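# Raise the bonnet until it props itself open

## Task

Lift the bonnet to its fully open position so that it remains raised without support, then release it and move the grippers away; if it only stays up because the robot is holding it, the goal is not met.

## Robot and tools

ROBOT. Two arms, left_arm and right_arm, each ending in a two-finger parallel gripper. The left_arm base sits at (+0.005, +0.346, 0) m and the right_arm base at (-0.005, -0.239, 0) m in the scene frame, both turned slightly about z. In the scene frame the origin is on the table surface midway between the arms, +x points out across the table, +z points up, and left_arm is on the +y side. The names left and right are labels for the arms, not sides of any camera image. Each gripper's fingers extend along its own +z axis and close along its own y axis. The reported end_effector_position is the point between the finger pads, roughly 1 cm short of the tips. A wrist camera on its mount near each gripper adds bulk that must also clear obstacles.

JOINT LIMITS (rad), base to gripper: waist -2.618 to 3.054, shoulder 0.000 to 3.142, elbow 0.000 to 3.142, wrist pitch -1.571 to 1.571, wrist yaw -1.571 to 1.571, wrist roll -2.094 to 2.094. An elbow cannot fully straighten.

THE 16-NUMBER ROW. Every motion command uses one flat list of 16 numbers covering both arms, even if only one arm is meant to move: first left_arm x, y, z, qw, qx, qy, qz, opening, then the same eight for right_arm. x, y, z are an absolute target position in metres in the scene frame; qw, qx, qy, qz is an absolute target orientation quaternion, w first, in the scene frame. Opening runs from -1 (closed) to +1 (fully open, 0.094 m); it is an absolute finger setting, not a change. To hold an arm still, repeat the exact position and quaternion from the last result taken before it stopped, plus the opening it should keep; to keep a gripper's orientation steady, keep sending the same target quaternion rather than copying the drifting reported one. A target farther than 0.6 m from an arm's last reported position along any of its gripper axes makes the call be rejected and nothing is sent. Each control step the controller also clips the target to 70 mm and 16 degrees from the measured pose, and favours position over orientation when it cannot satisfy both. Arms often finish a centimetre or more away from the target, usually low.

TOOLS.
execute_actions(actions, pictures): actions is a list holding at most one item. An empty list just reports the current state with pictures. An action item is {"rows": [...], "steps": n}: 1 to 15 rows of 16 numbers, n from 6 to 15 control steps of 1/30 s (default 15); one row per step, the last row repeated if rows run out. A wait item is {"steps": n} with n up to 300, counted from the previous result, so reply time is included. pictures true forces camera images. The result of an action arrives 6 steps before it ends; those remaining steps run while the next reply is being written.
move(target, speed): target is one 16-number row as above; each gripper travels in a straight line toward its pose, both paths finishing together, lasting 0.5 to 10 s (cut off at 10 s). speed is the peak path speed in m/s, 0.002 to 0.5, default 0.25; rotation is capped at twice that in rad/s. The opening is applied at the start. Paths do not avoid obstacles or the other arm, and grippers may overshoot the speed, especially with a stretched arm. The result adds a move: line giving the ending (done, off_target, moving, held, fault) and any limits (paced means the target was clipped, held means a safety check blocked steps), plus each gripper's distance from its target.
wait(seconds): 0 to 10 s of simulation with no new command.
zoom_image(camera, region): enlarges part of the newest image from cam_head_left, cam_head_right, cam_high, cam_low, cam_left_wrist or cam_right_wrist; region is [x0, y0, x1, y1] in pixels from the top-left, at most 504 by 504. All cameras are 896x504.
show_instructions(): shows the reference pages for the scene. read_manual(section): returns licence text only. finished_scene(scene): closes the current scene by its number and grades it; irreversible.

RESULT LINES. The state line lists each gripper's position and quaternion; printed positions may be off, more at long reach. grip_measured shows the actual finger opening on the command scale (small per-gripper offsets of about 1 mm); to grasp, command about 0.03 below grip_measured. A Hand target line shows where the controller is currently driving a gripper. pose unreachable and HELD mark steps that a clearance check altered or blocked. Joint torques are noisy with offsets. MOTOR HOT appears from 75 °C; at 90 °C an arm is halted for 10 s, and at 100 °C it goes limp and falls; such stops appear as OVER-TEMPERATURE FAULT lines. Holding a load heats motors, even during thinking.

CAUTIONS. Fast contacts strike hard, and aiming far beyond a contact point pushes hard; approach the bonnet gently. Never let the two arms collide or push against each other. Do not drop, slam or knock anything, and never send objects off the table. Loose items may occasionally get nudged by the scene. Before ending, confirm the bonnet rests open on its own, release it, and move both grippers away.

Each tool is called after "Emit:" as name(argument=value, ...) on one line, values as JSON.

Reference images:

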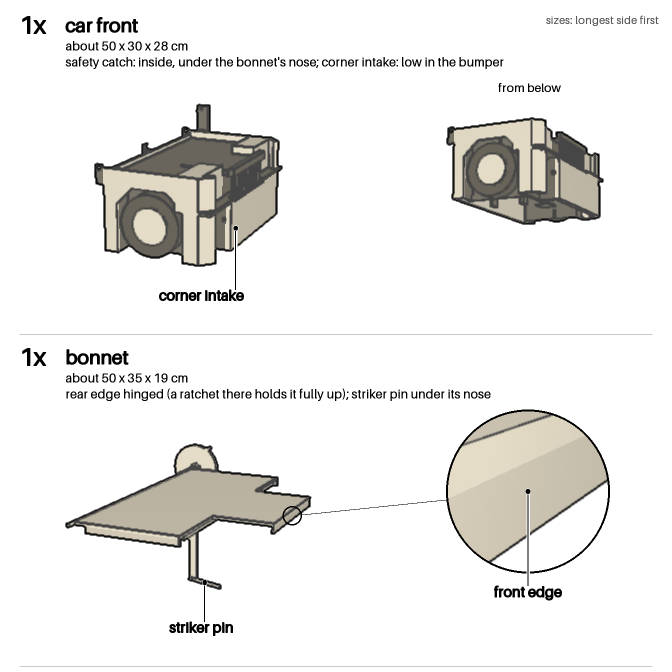

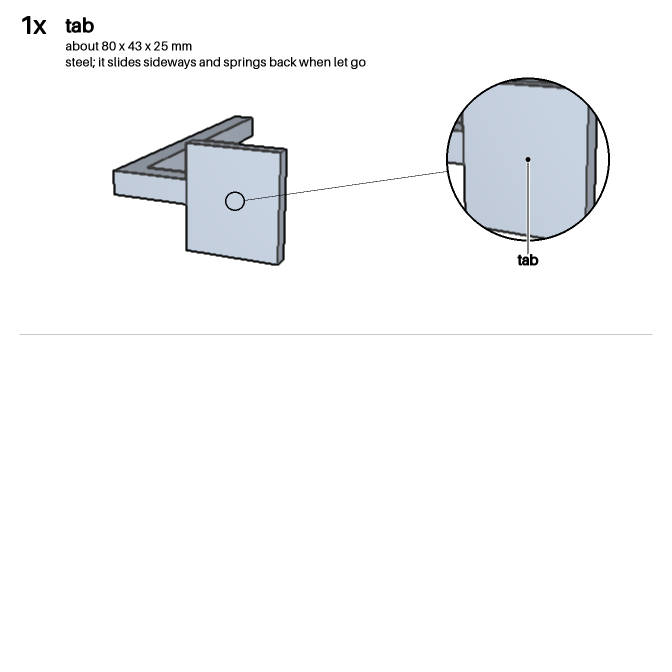

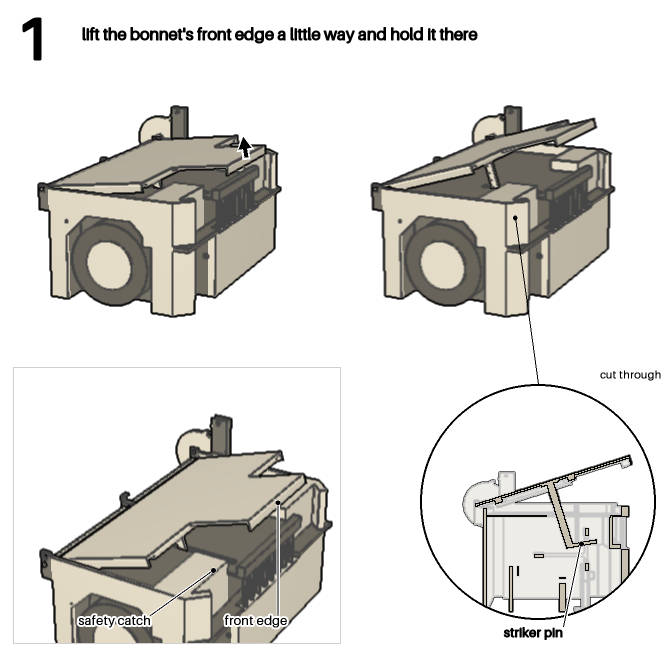

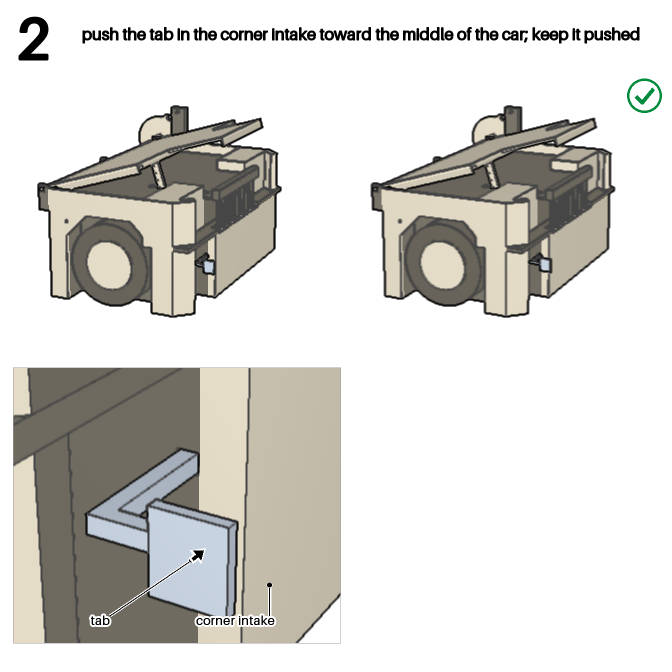

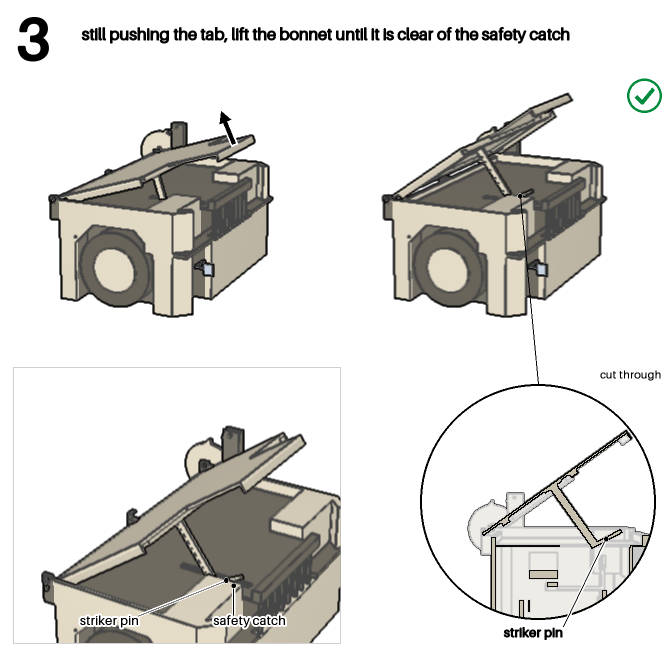

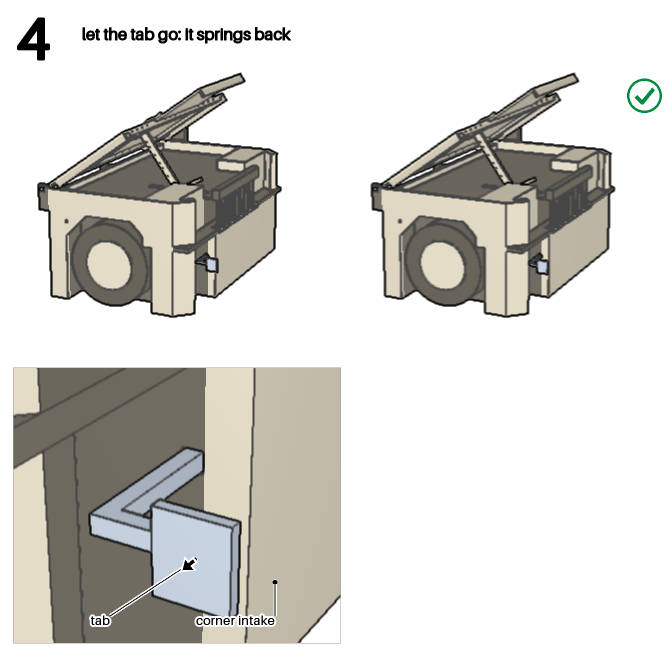

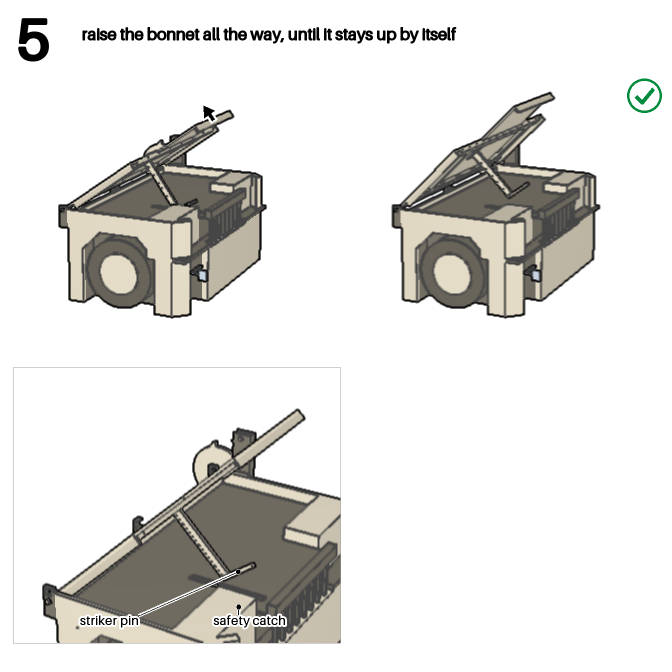

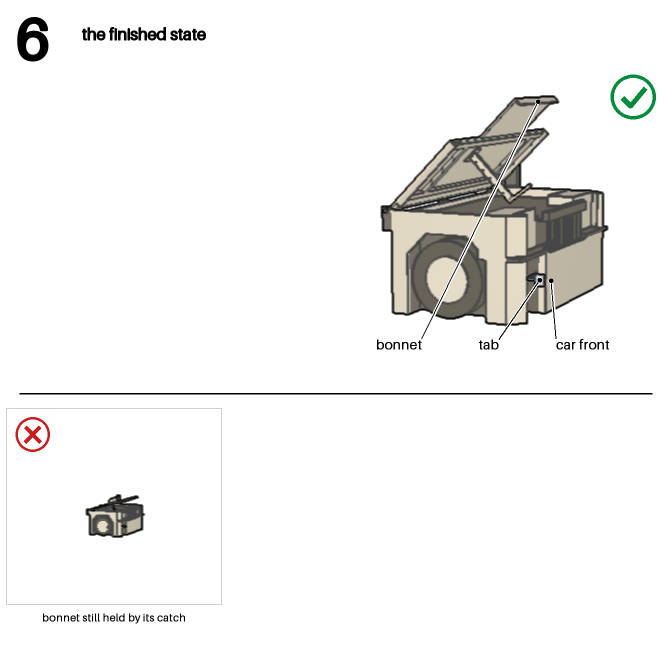

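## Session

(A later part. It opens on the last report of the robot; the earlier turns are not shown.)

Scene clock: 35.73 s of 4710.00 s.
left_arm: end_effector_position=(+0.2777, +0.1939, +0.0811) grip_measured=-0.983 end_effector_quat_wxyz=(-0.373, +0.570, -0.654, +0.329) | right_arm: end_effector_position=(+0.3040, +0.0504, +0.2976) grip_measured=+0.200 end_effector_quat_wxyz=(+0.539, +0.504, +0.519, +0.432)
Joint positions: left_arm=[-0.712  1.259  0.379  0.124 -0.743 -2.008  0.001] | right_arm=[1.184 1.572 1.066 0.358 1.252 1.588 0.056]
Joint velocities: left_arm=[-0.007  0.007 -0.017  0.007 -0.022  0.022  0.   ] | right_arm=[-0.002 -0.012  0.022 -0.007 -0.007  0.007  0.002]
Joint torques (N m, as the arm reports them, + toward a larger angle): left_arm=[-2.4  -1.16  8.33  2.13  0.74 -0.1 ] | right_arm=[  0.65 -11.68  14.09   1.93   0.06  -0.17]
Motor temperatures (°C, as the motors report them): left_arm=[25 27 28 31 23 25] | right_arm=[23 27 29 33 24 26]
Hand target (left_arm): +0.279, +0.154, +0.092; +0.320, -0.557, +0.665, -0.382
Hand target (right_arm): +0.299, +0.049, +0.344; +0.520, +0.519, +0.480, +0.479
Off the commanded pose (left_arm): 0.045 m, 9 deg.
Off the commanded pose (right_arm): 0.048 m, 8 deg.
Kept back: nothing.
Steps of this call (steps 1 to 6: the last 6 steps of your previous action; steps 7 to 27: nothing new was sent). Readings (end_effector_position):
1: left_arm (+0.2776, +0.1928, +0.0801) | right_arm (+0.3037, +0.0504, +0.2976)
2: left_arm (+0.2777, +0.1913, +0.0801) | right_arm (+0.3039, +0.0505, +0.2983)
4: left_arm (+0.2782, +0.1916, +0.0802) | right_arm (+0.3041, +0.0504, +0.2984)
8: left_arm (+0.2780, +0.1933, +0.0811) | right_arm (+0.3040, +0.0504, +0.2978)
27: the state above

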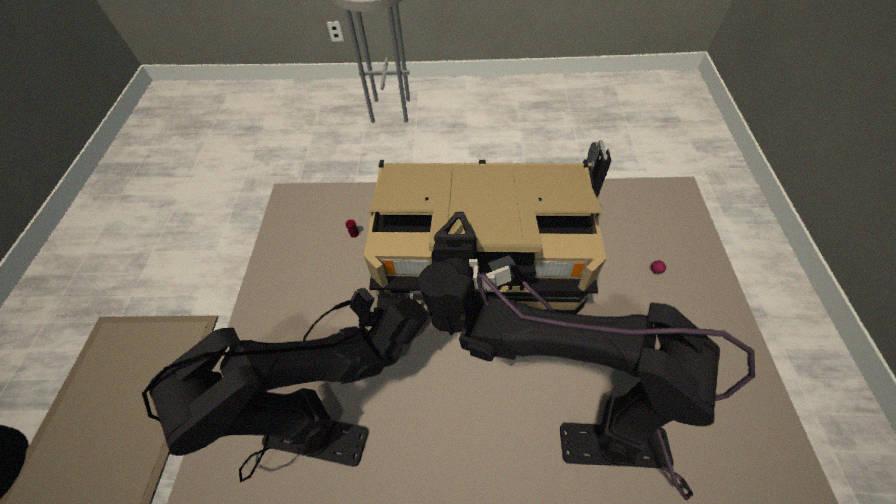

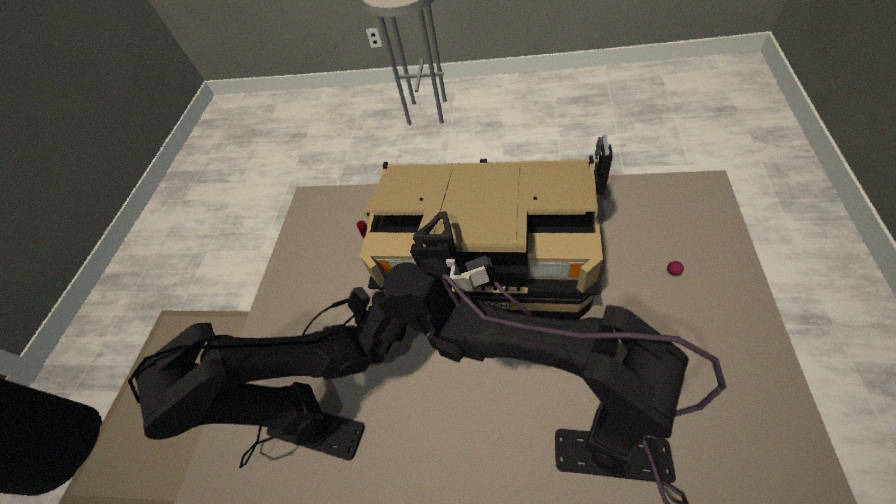

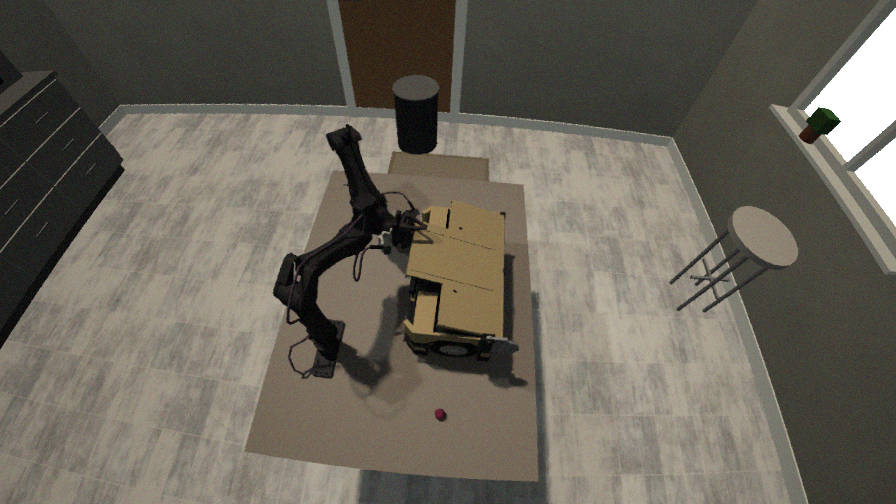

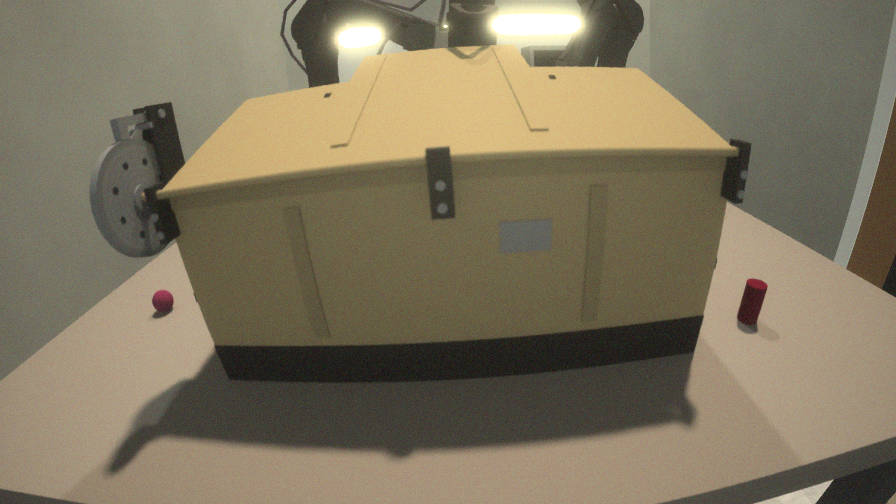

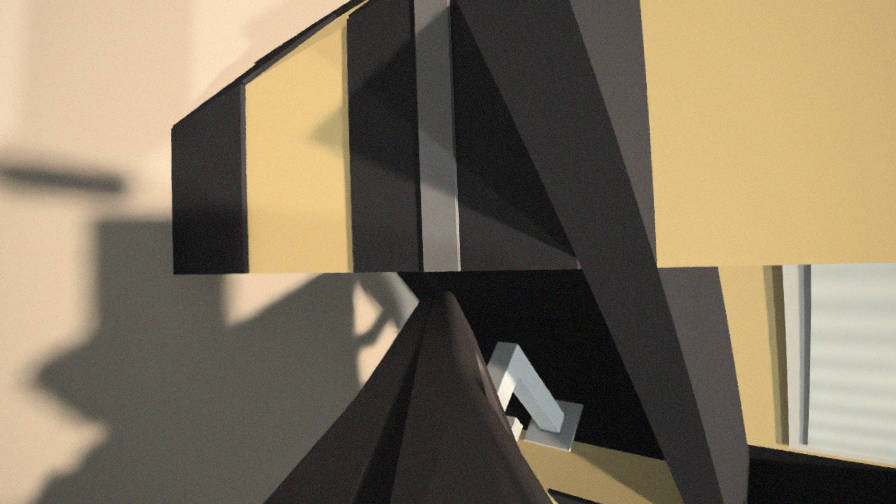

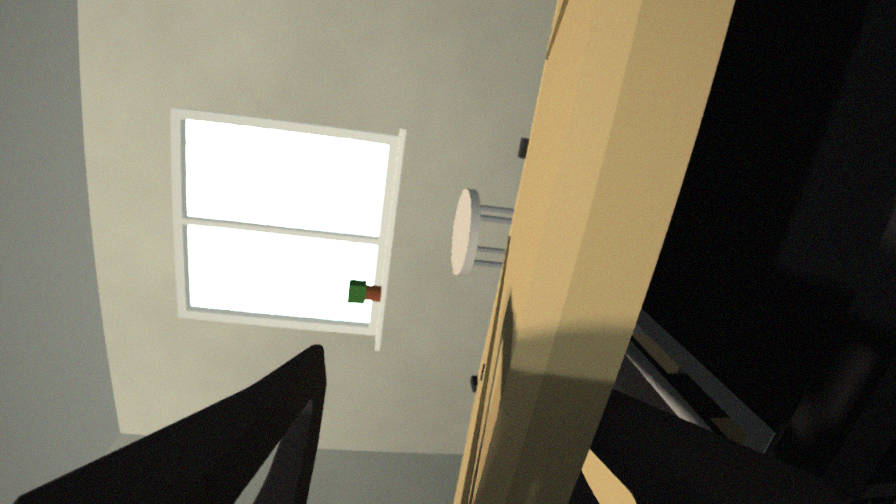

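Emit:
execute_actions(actions=[{"rows":[[0.283,0.15,0.09,0.321,-0.557,0.663,-0.383,-1,0.30,0.05,0.35,0.52,0.52,0.48,0.48,0.2],[0.283,0.15,0.09,0.321,-0.557,0.663,-0.383,-1,0.301,0.05,0.354,0.52,0.52,0.48,0.48,0.2],[0.283,0.15,0.09,0.321,-0.557,0.663,-0.383,-1,0.302,0.05,0.358,0.52,0.52,0.48,0.48,0.2],[0.283,0.15,0.09,0.321,-0.557,0.663,-0.383,-1,0.303,0.05,0.362,0.52,0.52,0.48,0.48,0.2],[0.283,0.15,0.09,0.321,-0.557,0.663,-0.383,-1,0.304,0.05,0.366,0.52,0.52,0.48,0.48,0.2],[0.283,0.15,0.09,0.321,-0.557,0.663,-0.383,-1,0.305,0.05,0.37,0.52,0.52,0.48,0.48,0.2],[0.283,0.15,0.09,0.321,-0.557,0.663,-0.383,-1,0.306,0.05,0.374,0.52,0.52,0.48,0.48,0.2],[0.283,0.15,0.09,0.321,-0.557,0.663,-0.383,-1,0.307,0.05,0.378,0.52,0.52,0.48,0.48,0.2],[0.283,0.15,0.09,0.321,-0.557,0.663,-0.383,-1,0.308,0.05,0.382,0.52,0.52,0.48,0.48,0.2],[0.283,0.15,0.09,0.321,-0.557,0.663,-0.383,-1,0.309,0.05,0.386,0.52,0.52,0.48,0.48,0.2],[0.283,0.15,0.09,0.321,-0.557,0.663,-0.383,-1,0.31,0.05,0.39,0.52,0.52,0.48,0.48,0.2],[0.283,0.15,0.09,0.321,-0.557,0.663,-0.383,-1,0.311,0.05,0.394,0.52,0.52,0.48,0.48,0.2],[0.283,0.15,0.09,0.321,-0.557,0.663,-0.383,-1,0.312,0.05,0.398,0.52,0.52,0.48,0.48,0.2],[0.283,0.15,0.09,0.321,-0.557,0.663,-0.383,-1,0.313,0.05,0.402,0.52,0.52,0.48,0.48,0.2],[0.283,0.15,0.09,0.321,-0.557,0.663,-0.383,-1,0.314,0.05,0.406,0.52,0.52,0.48,0.48,0.2]],"steps":15}])

Emit:
execute_actions(actions=[{"rows":[[0.283,0.15,0.09,0.321,-0.557,0.663,-0.383,-1,0.316,0.05,0.41,0.52,0.52,0.48,0.48,0.2],[0.283,0.15,0.09,0.321,-0.557,0.663,-0.383,-1,0.318,0.05,0.414,0.52,0.52,0.48,0.48,0.2],[0.283,0.15,0.09,0.321,-0.557,0.663,-0.383,-1,0.32,0.05,0.418,0.52,0.52,0.48,0.48,0.2],[0.283,0.15,0.09,0.321,-0.557,0.663,-0.383,-1,0.322,0.05,0.422,0.52,0.52,0.48,0.48,0.2],[0.283,0.15,0.09,0.321,-0.557,0.663,-0.383,-1,0.324,0.05,0.426,0.52,0.52,0.48,0.48,0.2],[0.283,0.15,0.09,0.321,-0.557,0.663,-0.383,-1,0.326,0.05,0.43,0.52,0.52,0.48,0.48,0.2],[0.283,0.15,0.09,0.321,-0.557,0.663,-0.383,-1,0.328,0.05,0.434,0.52,0.52,0.48,0.48,0.2],[0.283,0.15,0.09,0.321,-0.557,0.663,-0.383,-1,0.33,0.05,0.438,0.52,0.52,0.48,0.48,0.2],[0.283,0.15,0.09,0.321,-0.557,0.663,-0.383,-1,0.333,0.05,0.442,0.52,0.52,0.48,0.48,0.2],[0.283,0.15,0.09,0.321,-0.557,0.663,-0.383,-1,0.336,0.05,0.446,0.52,0.52,0.48,0.48,0.2],[0.283,0.15,0.09,0.321,-0.557,0.663,-0.383,-1,0.34,0.05,0.45,0.52,0.52,0.48,0.48,0.2]],"steps":15}])

Emit:
wait(seconds=0.5)

Scene clock: 37.10 s of 4710.00 s.
left_arm: end_effector_position=(+0.2776, +0.1940, +0.0812) grip_measured=-0.983 end_effector_quat_wxyz=(-0.373, +0.570, -0.653, +0.330) | right_arm: end_effector_position=(+0.3101, +0.0508, +0.3175) grip_measured=+0.200 end_effector_quat_wxyz=(+0.542, +0.503, +0.521, +0.426)
Joint positions: left_arm=[-0.714  1.259  0.379  0.124 -0.745 -2.01   0.001] | right_arm=[1.169 1.57  1.15  0.263 1.245 1.582 0.056]
Joint velocities: left_arm=[ 0.002  0.002 -0.007 -0.051 -0.007  0.066 -0.   ] | right_arm=[-0.095  0.012  0.427 -0.52  -0.139 -0.037 -0.001]
Joint torques (N m, as the arm reports them, + toward a larger angle): left_arm=[-2.83 -1.51  8.55  2.06  0.66 -0.09] | right_arm=[  0.66 -12.85  14.99   2.45   0.05  -0.12]
Motor temperatures (°C, as the motors report them): left_arm=[25 27 28 32 23 25] | right_arm=[23 27 29 33 24 26]
Steps of this call (steps 1 to 32: nothing new was sent; steps 33 to 41: the first 9 steps of this action). Readings (end_effector_position):
33: left_arm (+0.2776, +0.1939, +0.0811) | right_arm (+0.3041, +0.0505, +0.2979)
34: left_arm (+0.2776, +0.1940, +0.0812) | right_arm (+0.3041, +0.0507, +0.2983)
36: left_arm (+0.2776, +0.1940, +0.0812) | right_arm (+0.3050, +0.0508, +0.3009)
40: left_arm (+0.2776, +0.1940, +0.0812) | right_arm (+0.3090, +0.0507, +0.3141)
41: the state above

Scene clock: 37.60 s of 4710.00 s.
left_arm: end_effector_position=(+0.2776, +0.1940, +0.0812) grip_measured=-0.983 end_effector_quat_wxyz=(-0.373, +0.570, -0.653, +0.330) | right_arm: end_effector_position=(+0.3275, +0.0562, +0.3923) grip_measured=+0.200 end_effector_quat_wxyz=(+0.531, +0.507, +0.512, +0.446)
Joint positions: left_arm=[-0.714  1.259  0.379  0.124 -0.745 -2.01   0.001] | right_arm=[1.126 1.59  1.444 0.047 1.184 1.573 0.056]
Joint velocities: left_arm=[-0.022 -0.007 -0.012  0.081 -0.022  0.022 -0.   ] | right_arm=[-0.173  0.183  0.701 -0.505 -0.125  0.022 -0.001]
Joint torques (N m, as the arm reports them, + toward a larger angle): left_arm=[-2.85 -1.54  8.57  2.05  0.67 -0.09] | right_arm=[-0.54 -9.88 14.24  2.25  0.04 -0.22]
Motor temperatures (°C, as the motors report them): left_arm=[25 27 28 32 23 25] | right_arm=[23 27 29 33 24 26]
Off your previous action's commanded pose (left_arm): 0.045 m, 9 deg at its last step (step 6 of this call).
Off your previous action's commanded pose (right_arm): 0.063 m, 8 deg at its last step (step 6 of this call).
Steps of this call (steps 1 to 6: the last 6 steps of your previous action; steps 7 to 15: the first 9 steps of this action). Readings (end_effector_position):
7: left_arm (+0.2776, +0.1940, +0.0812) | right_arm (+0.3127, +0.0561, +0.3485)
8: left_arm (+0.2776, +0.1940, +0.0812) | right_arm (+0.3134, +0.0567, +0.3539)
10: left_arm (+0.2776, +0.1940, +0.0812) | right_arm (+0.3160, +0.0568, +0.3653)
14: left_arm (+0.2776, +0.1940, +0.0812) | right_arm (+0.3249, +0.0563, +0.3874)
15: the state above

Scene clock: 38.30 s of 4710.00 s.
left_arm: end_effector_position=(+0.2776, +0.1940, +0.0812) grip_measured=-0.983 end_effector_quat_wxyz=(-0.373, +0.570, -0.653, +0.330) | right_arm: end_effector_position=(+0.3415, +0.0569, +0.4122) grip_measured=+0.200 end_effector_quat_wxyz=(+0.532, +0.507, +0.516, +0.439)
Joint positions: left_arm=[-0.714  1.259  0.379  0.124 -0.745 -2.01   0.001] | right_arm=[ 1.093  1.634  1.58  -0.063  1.155  1.574  0.056]
Joint velocities: left_arm=[-0.002 -0.012  0.017 -0.007 -0.022  0.022 -0.002] | right_arm=[-0.007 -0.002  0.002  0.081  0.037 -0.022 -0.001]
Joint torques (N m, as the arm reports them, + toward a larger angle): left_arm=[-2.83 -1.52  8.57  2.06  0.67 -0.1 ] | right_arm=[-0.42 -9.67 13.57  2.08 -0.06 -0.1 ]
Motor temperatures (°C, as the motors report them): left_arm=[25 27 29 32 24 25] | right_arm=[23 27 29 33 24 26]
Hand target (left_arm): +0.278, +0.153, +0.094; +0.322, -0.556, +0.664, -0.382
Hand target (right_arm): +0.340, +0.051, +0.448; +0.520, +0.519, +0.479, +0.480
Off the commanded pose (left_arm): 0.045 m, 9 deg.
Off the commanded pose (right_arm): 0.038 m, 7 deg.
Kept back: nothing.
Steps of this call (steps 1 to 6: the last 6 steps of your previous action; steps 7 to 21: nothing new was sent). Readings (end_effector_position):
1: left_arm (+0.2776, +0.1940, +0.0812) | right_arm (+0.3303, +0.0561, +0.3966)
2: left_arm (+0.2776, +0.1940, +0.0812) | right_arm (+0.3330, +0.0562, +0.4007)
4: left_arm (+0.2776, +0.1940, +0.0812) | right_arm (+0.3377, +0.0564, +0.4081)
8: left_arm (+0.2776, +0.1940, +0.0812) | right_arm (+0.3416, +0.0567, +0.4131)
21: the state above

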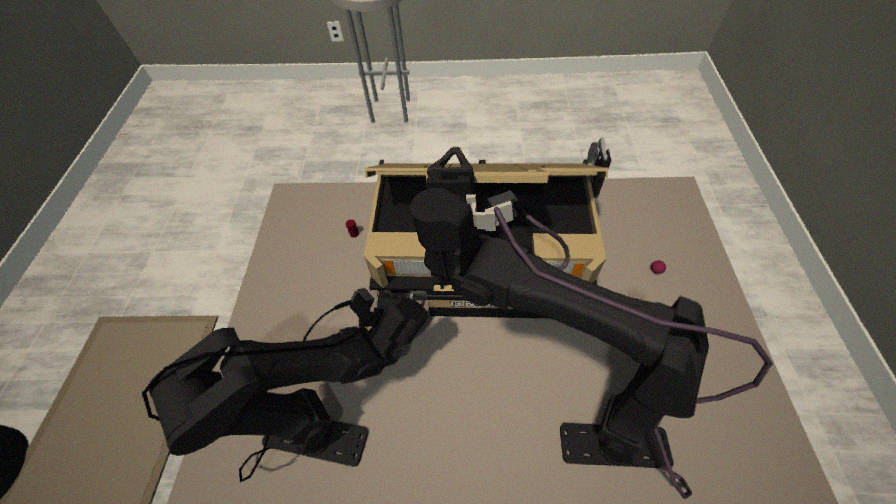

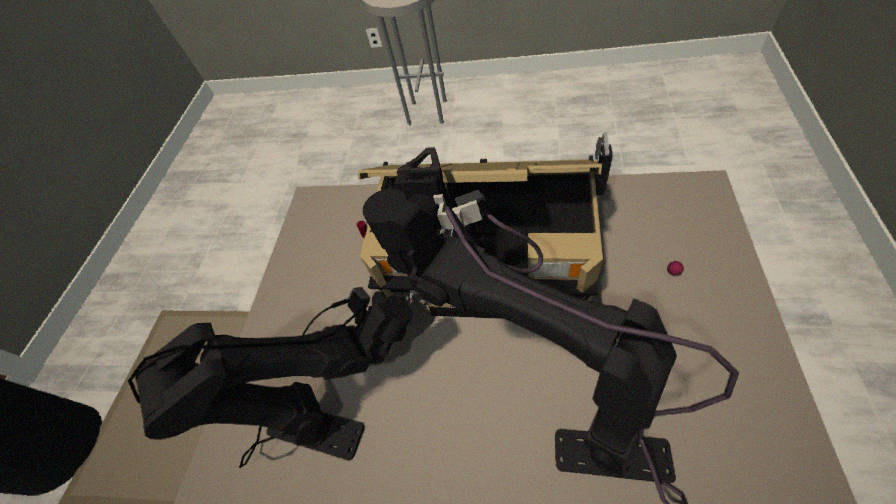

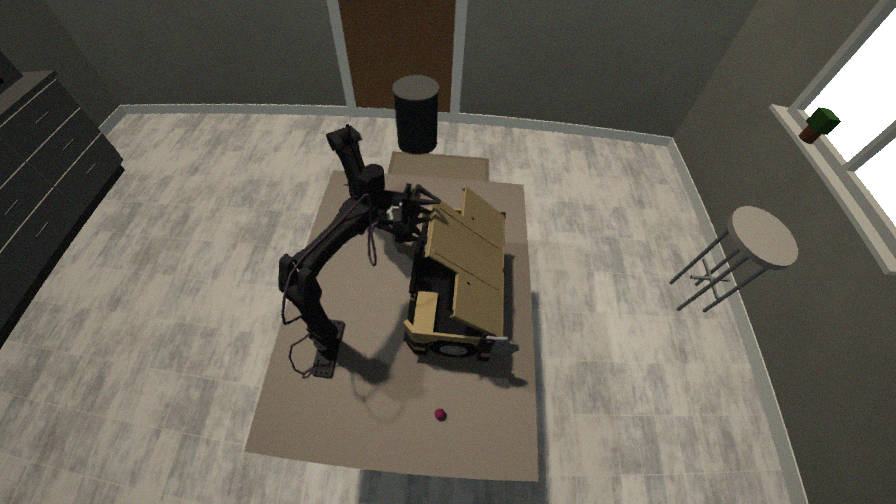

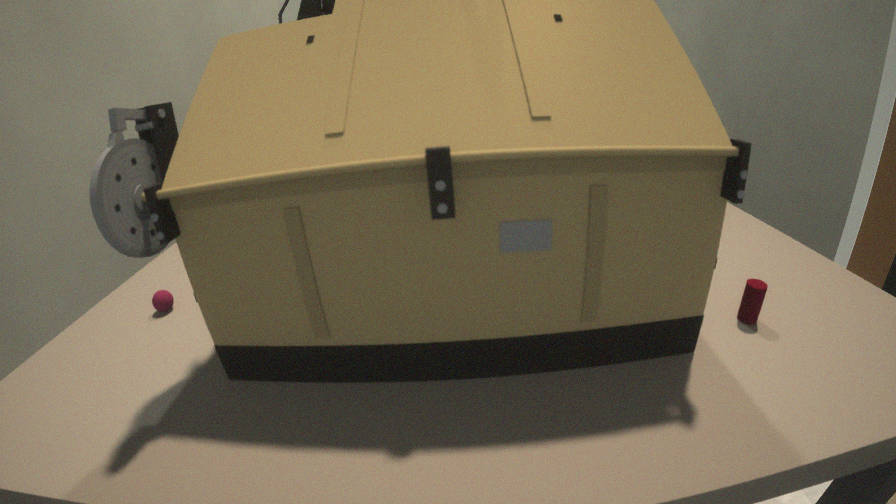

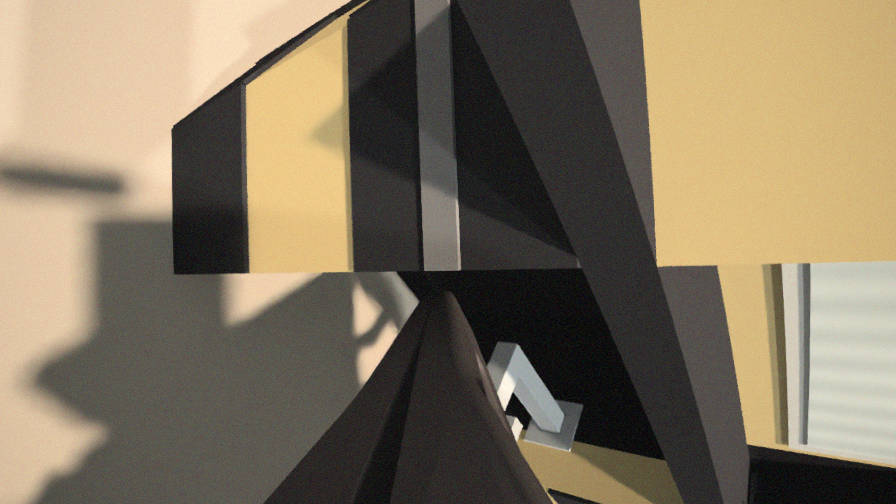

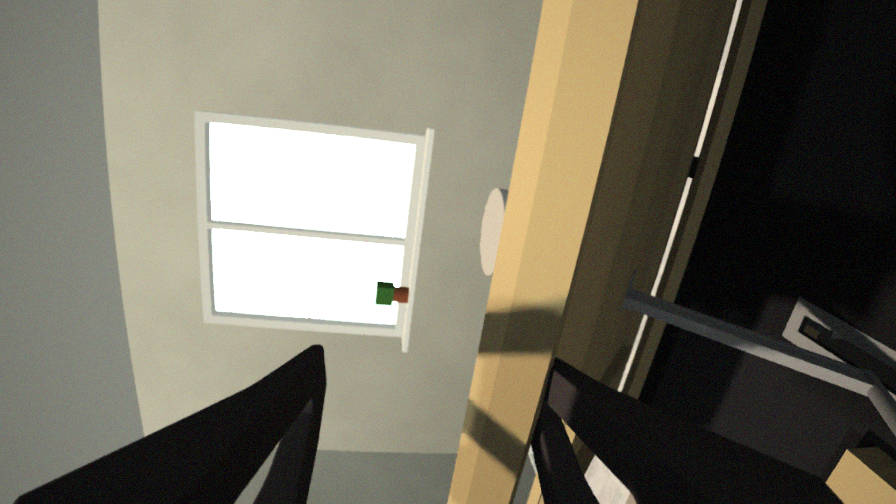

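Nearly at the ratchet. Push forward mostly, release tab.

Emit:
execute_actions(actions=[{"rows":[[0.283,0.155,0.09,0.321,-0.557,0.663,-0.383,-1,0.344,0.05,0.45,0.52,0.52,0.48,0.48,0.2],[0.283,0.16,0.09,0.321,-0.557,0.663,-0.383,-1,0.348,0.05,0.451,0.52,0.52,0.48,0.48,0.2],[0.283,0.165,0.09,0.321,-0.557,0.663,-0.383,-1,0.352,0.05,0.452,0.52,0.52,0.48,0.48,0.2],[0.283,0.17,0.09,0.321,-0.557,0.663,-0.383,-1,0.356,0.05,0.453,0.52,0.52,0.48,0.48,0.2],[0.283,0.175,0.09,0.321,-0.557,0.663,-0.383,-1,0.36,0.05,0.454,0.52,0.52,0.48,0.48,0.2],[0.283,0.18,0.09,0.321,-0.557,0.663,-0.383,-1,0.364,0.05,0.456,0.52,0.52,0.48,0.48,0.2],[0.283,0.185,0.09,0.321,-0.557,0.663,-0.383,-1,0.368,0.05,0.458,0.52,0.52,0.48,0.48,0.2],[0.283,0.19,0.09,0.321,-0.557,0.663,-0.383,-1,0.372,0.05,0.46,0.52,0.52,0.48,0.48,0.2],[0.283,0.195,0.09,0.321,-0.557,0.663,-0.383,-1,0.376,0.05,0.462,0.52,0.52,0.48,0.48,0.2],[0.283,0.2,0.09,0.321,-0.557,0.663,-0.383,-1,0.38,0.05,0.464,0.52,0.52,0.48,0.48,0.2],[0.28,0.203,0.09,0.321,-0.557,0.663,-0.383,-1,0.384,0.05,0.466,0.52,0.52,0.48,0.48,0.2],[0.275,0.205,0.09,0.321,-0.557,0.663,-0.383,-1,0.388,0.05,0.468,0.52,0.52,0.48,0.48,0.2],[0.27,0.205,0.09,0.321,-0.557,0.663,-0.383,-1,0.39,0.05,0.47,0.52,0.52,0.48,0.48,0.2]],"steps":15}])

Emit:
wait(seconds=0.6)

Scene clock: 39.03 s of 4710.00 s.
left_arm: end_effector_position=(+0.2809, +0.2013, +0.0821) grip_measured=-0.983 end_effector_quat_wxyz=(-0.349, +0.573, -0.657, +0.343) | right_arm: end_effector_position=(+0.3585, +0.0554, +0.4290) grip_measured=+0.200 end_effector_quat_wxyz=(+0.527, +0.512, +0.507, +0.451)
Joint positions: left_arm=[-0.64   1.197  0.35   0.14  -0.641 -1.966  0.001] | right_arm=[ 1.048  1.668  1.669 -0.085  1.107  1.573  0.056]
Joint velocities: left_arm=[ 0.344 -0.52  -0.281  0.212  0.769  0.154 -0.   ] | right_arm=[-0.261  0.256  0.584 -0.095 -0.315 -0.051 -0.001]
Joint torques (N m, as the arm reports them, + toward a larger angle): left_arm=[ 1.12 -4.99  4.22  1.86 -0.45  0.16] | right_arm=[-2.33 -8.44 12.5   2.06 -0.02 -0.09]
Motor temperatures (°C, as the motors report them): left_arm=[25 27 29 32 24 25] | right_arm=[23 27 30 33 24 26]
Steps of this call (steps 1 to 13: nothing new was sent; steps 14 to 22: the first 9 steps of this action). Readings (end_effector_position):
14: left_arm (+0.2776, +0.1940, +0.0812) | right_arm (+0.3415, +0.0570, +0.4121)
15: left_arm (+0.2777, +0.1940, +0.0812) | right_arm (+0.3418, +0.0568, +0.4124)
17: left_arm (+0.2784, +0.1945, +0.0809) | right_arm (+0.3439, +0.0567, +0.4143)
21: left_arm (+0.2809, +0.2003, +0.0819) | right_arm (+0.3548, +0.0556, +0.4256)
22: the state above

Scene clock: 39.83 s of 4710.00 s.
left_arm: end_effector_position=(+0.2730, +0.2006, +0.0905) grip_measured=-0.983 end_effector_quat_wxyz=(-0.318, +0.562, -0.659, +0.385) | right_arm: end_effector_position=(+0.3685, +0.0591, +0.4307) grip_measured=+0.201 end_effector_quat_wxyz=(+0.530, +0.501, +0.536, +0.427)
Joint positions: left_arm=[-0.605  1.066  0.289  0.157 -0.532 -1.934  0.001] | right_arm=[ 1.028  1.714  1.776 -0.219  1.073  1.568  0.056]
Joint velocities: left_arm=[-0.007 -0.007  0.012  0.066 -0.051 -0.022 -0.001] | right_arm=[-0.017 -0.007  0.017 -0.022 -0.007 -0.037 -0.001]
Joint torques (N m, as the arm reports them, + toward a larger angle): left_arm=[ 0.09 -4.04  4.1   1.77 -0.17  0.2 ] | right_arm=[-4.25 -8.16 13.48  2.71 -0.29 -0.05]
Motor temperatures (°C, as the motors report them): left_arm=[25 27 29 32 24 25] | right_arm=[23 27 30 34 24 26]
Hand target (left_arm): +0.270, +0.204, +0.089; +0.322, -0.557, +0.663, -0.383
Hand target (right_arm): +0.385, +0.046, +0.468; +0.521, +0.518, +0.479, +0.480
Off the commanded pose (left_arm): 0.005 m, 1 deg.
Off the commanded pose (right_arm): 0.046 m, 9 deg.
Kept back: nothing.
Steps of this call (steps 1 to 6: the last 6 steps of your previous action; steps 7 to 24: nothing new was sent). Readings (end_effector_position):
1: left_arm (+0.2806, +0.2014, +0.0827) | right_arm (+0.3624, +0.0550, +0.4328)
2: left_arm (+0.2800, +0.2015, +0.0834) | right_arm (+0.3650, +0.0550, +0.4341)
4: left_arm (+0.2769, +0.2027, +0.0856) | right_arm (+0.3659, +0.0564, +0.4335)
8: left_arm (+0.2737, +0.2026, +0.0908) | right_arm (+0.3675, +0.0582, +0.4318)
24: the state above

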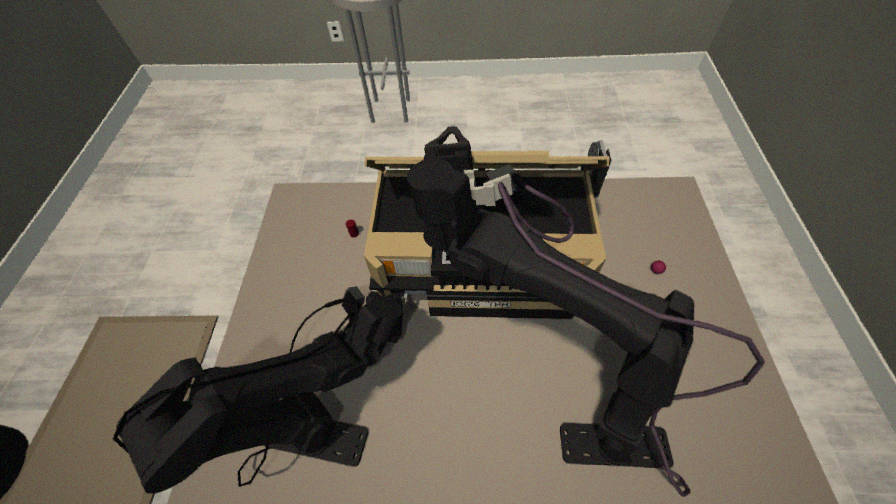

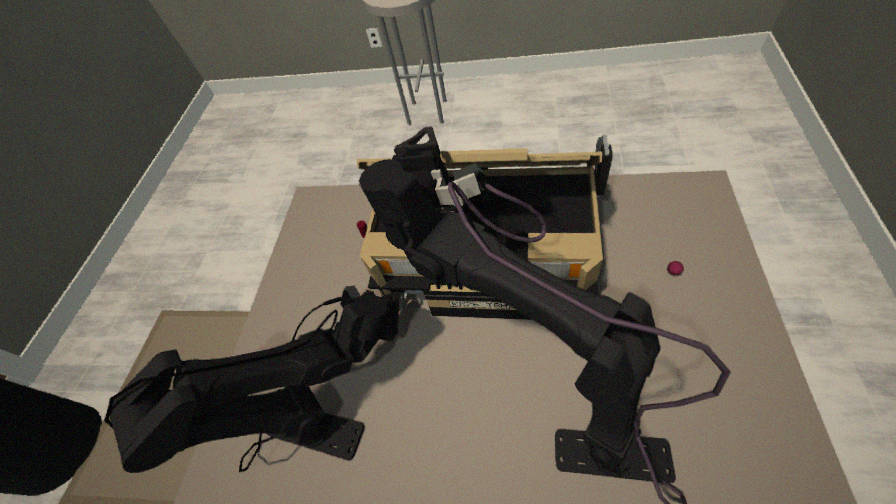

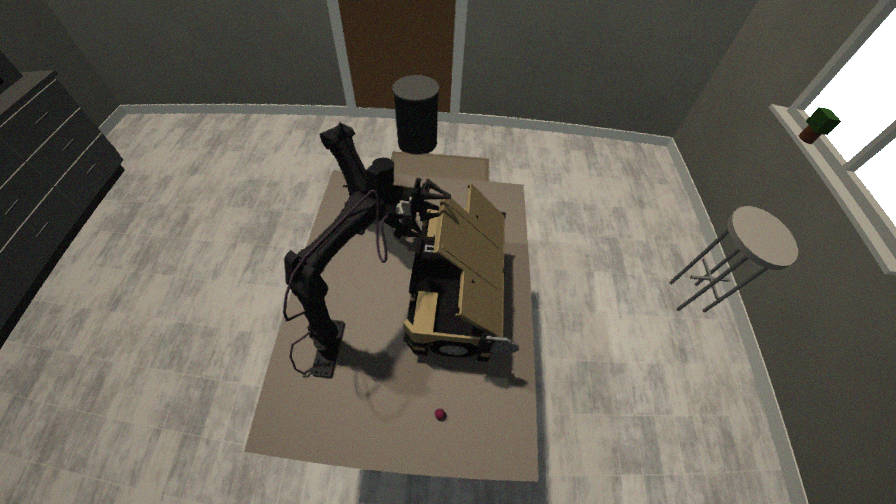

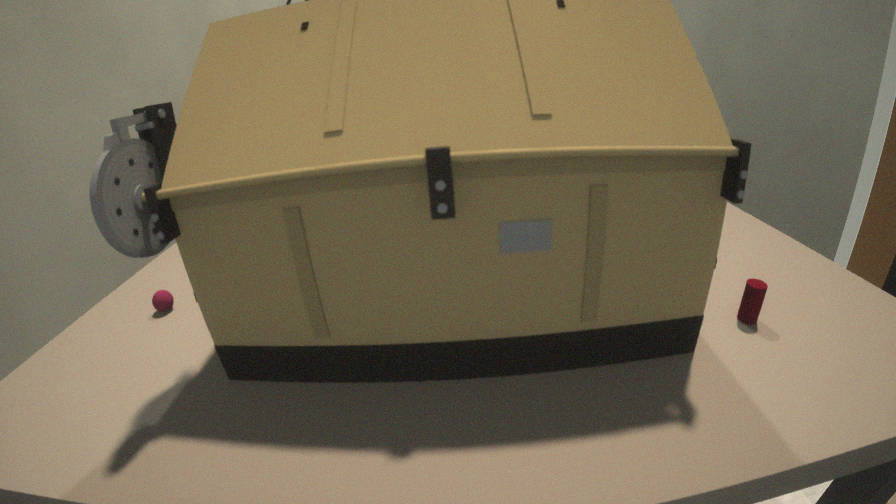

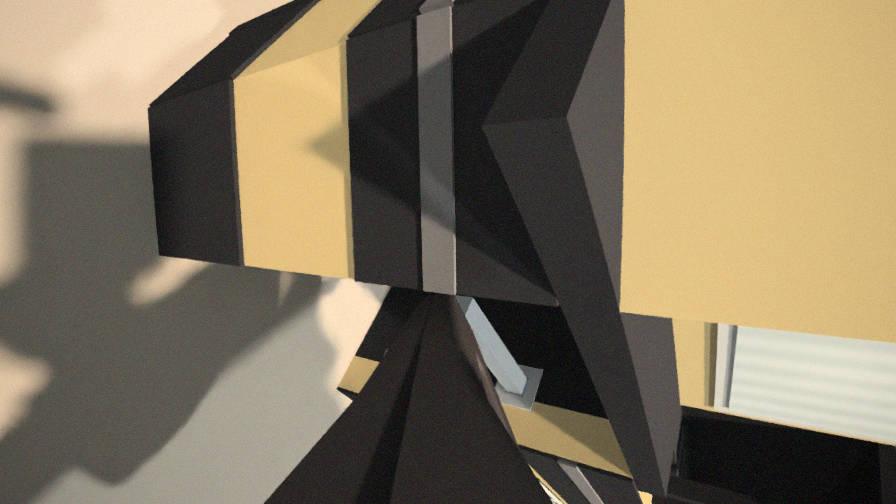

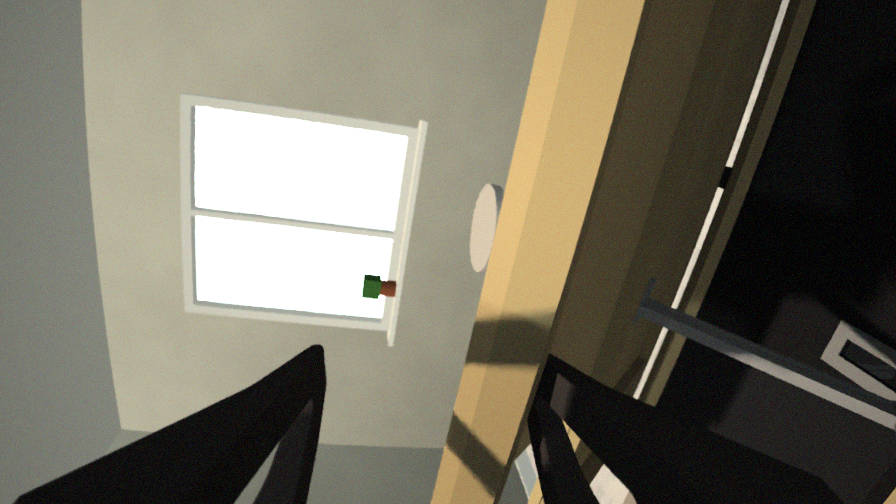

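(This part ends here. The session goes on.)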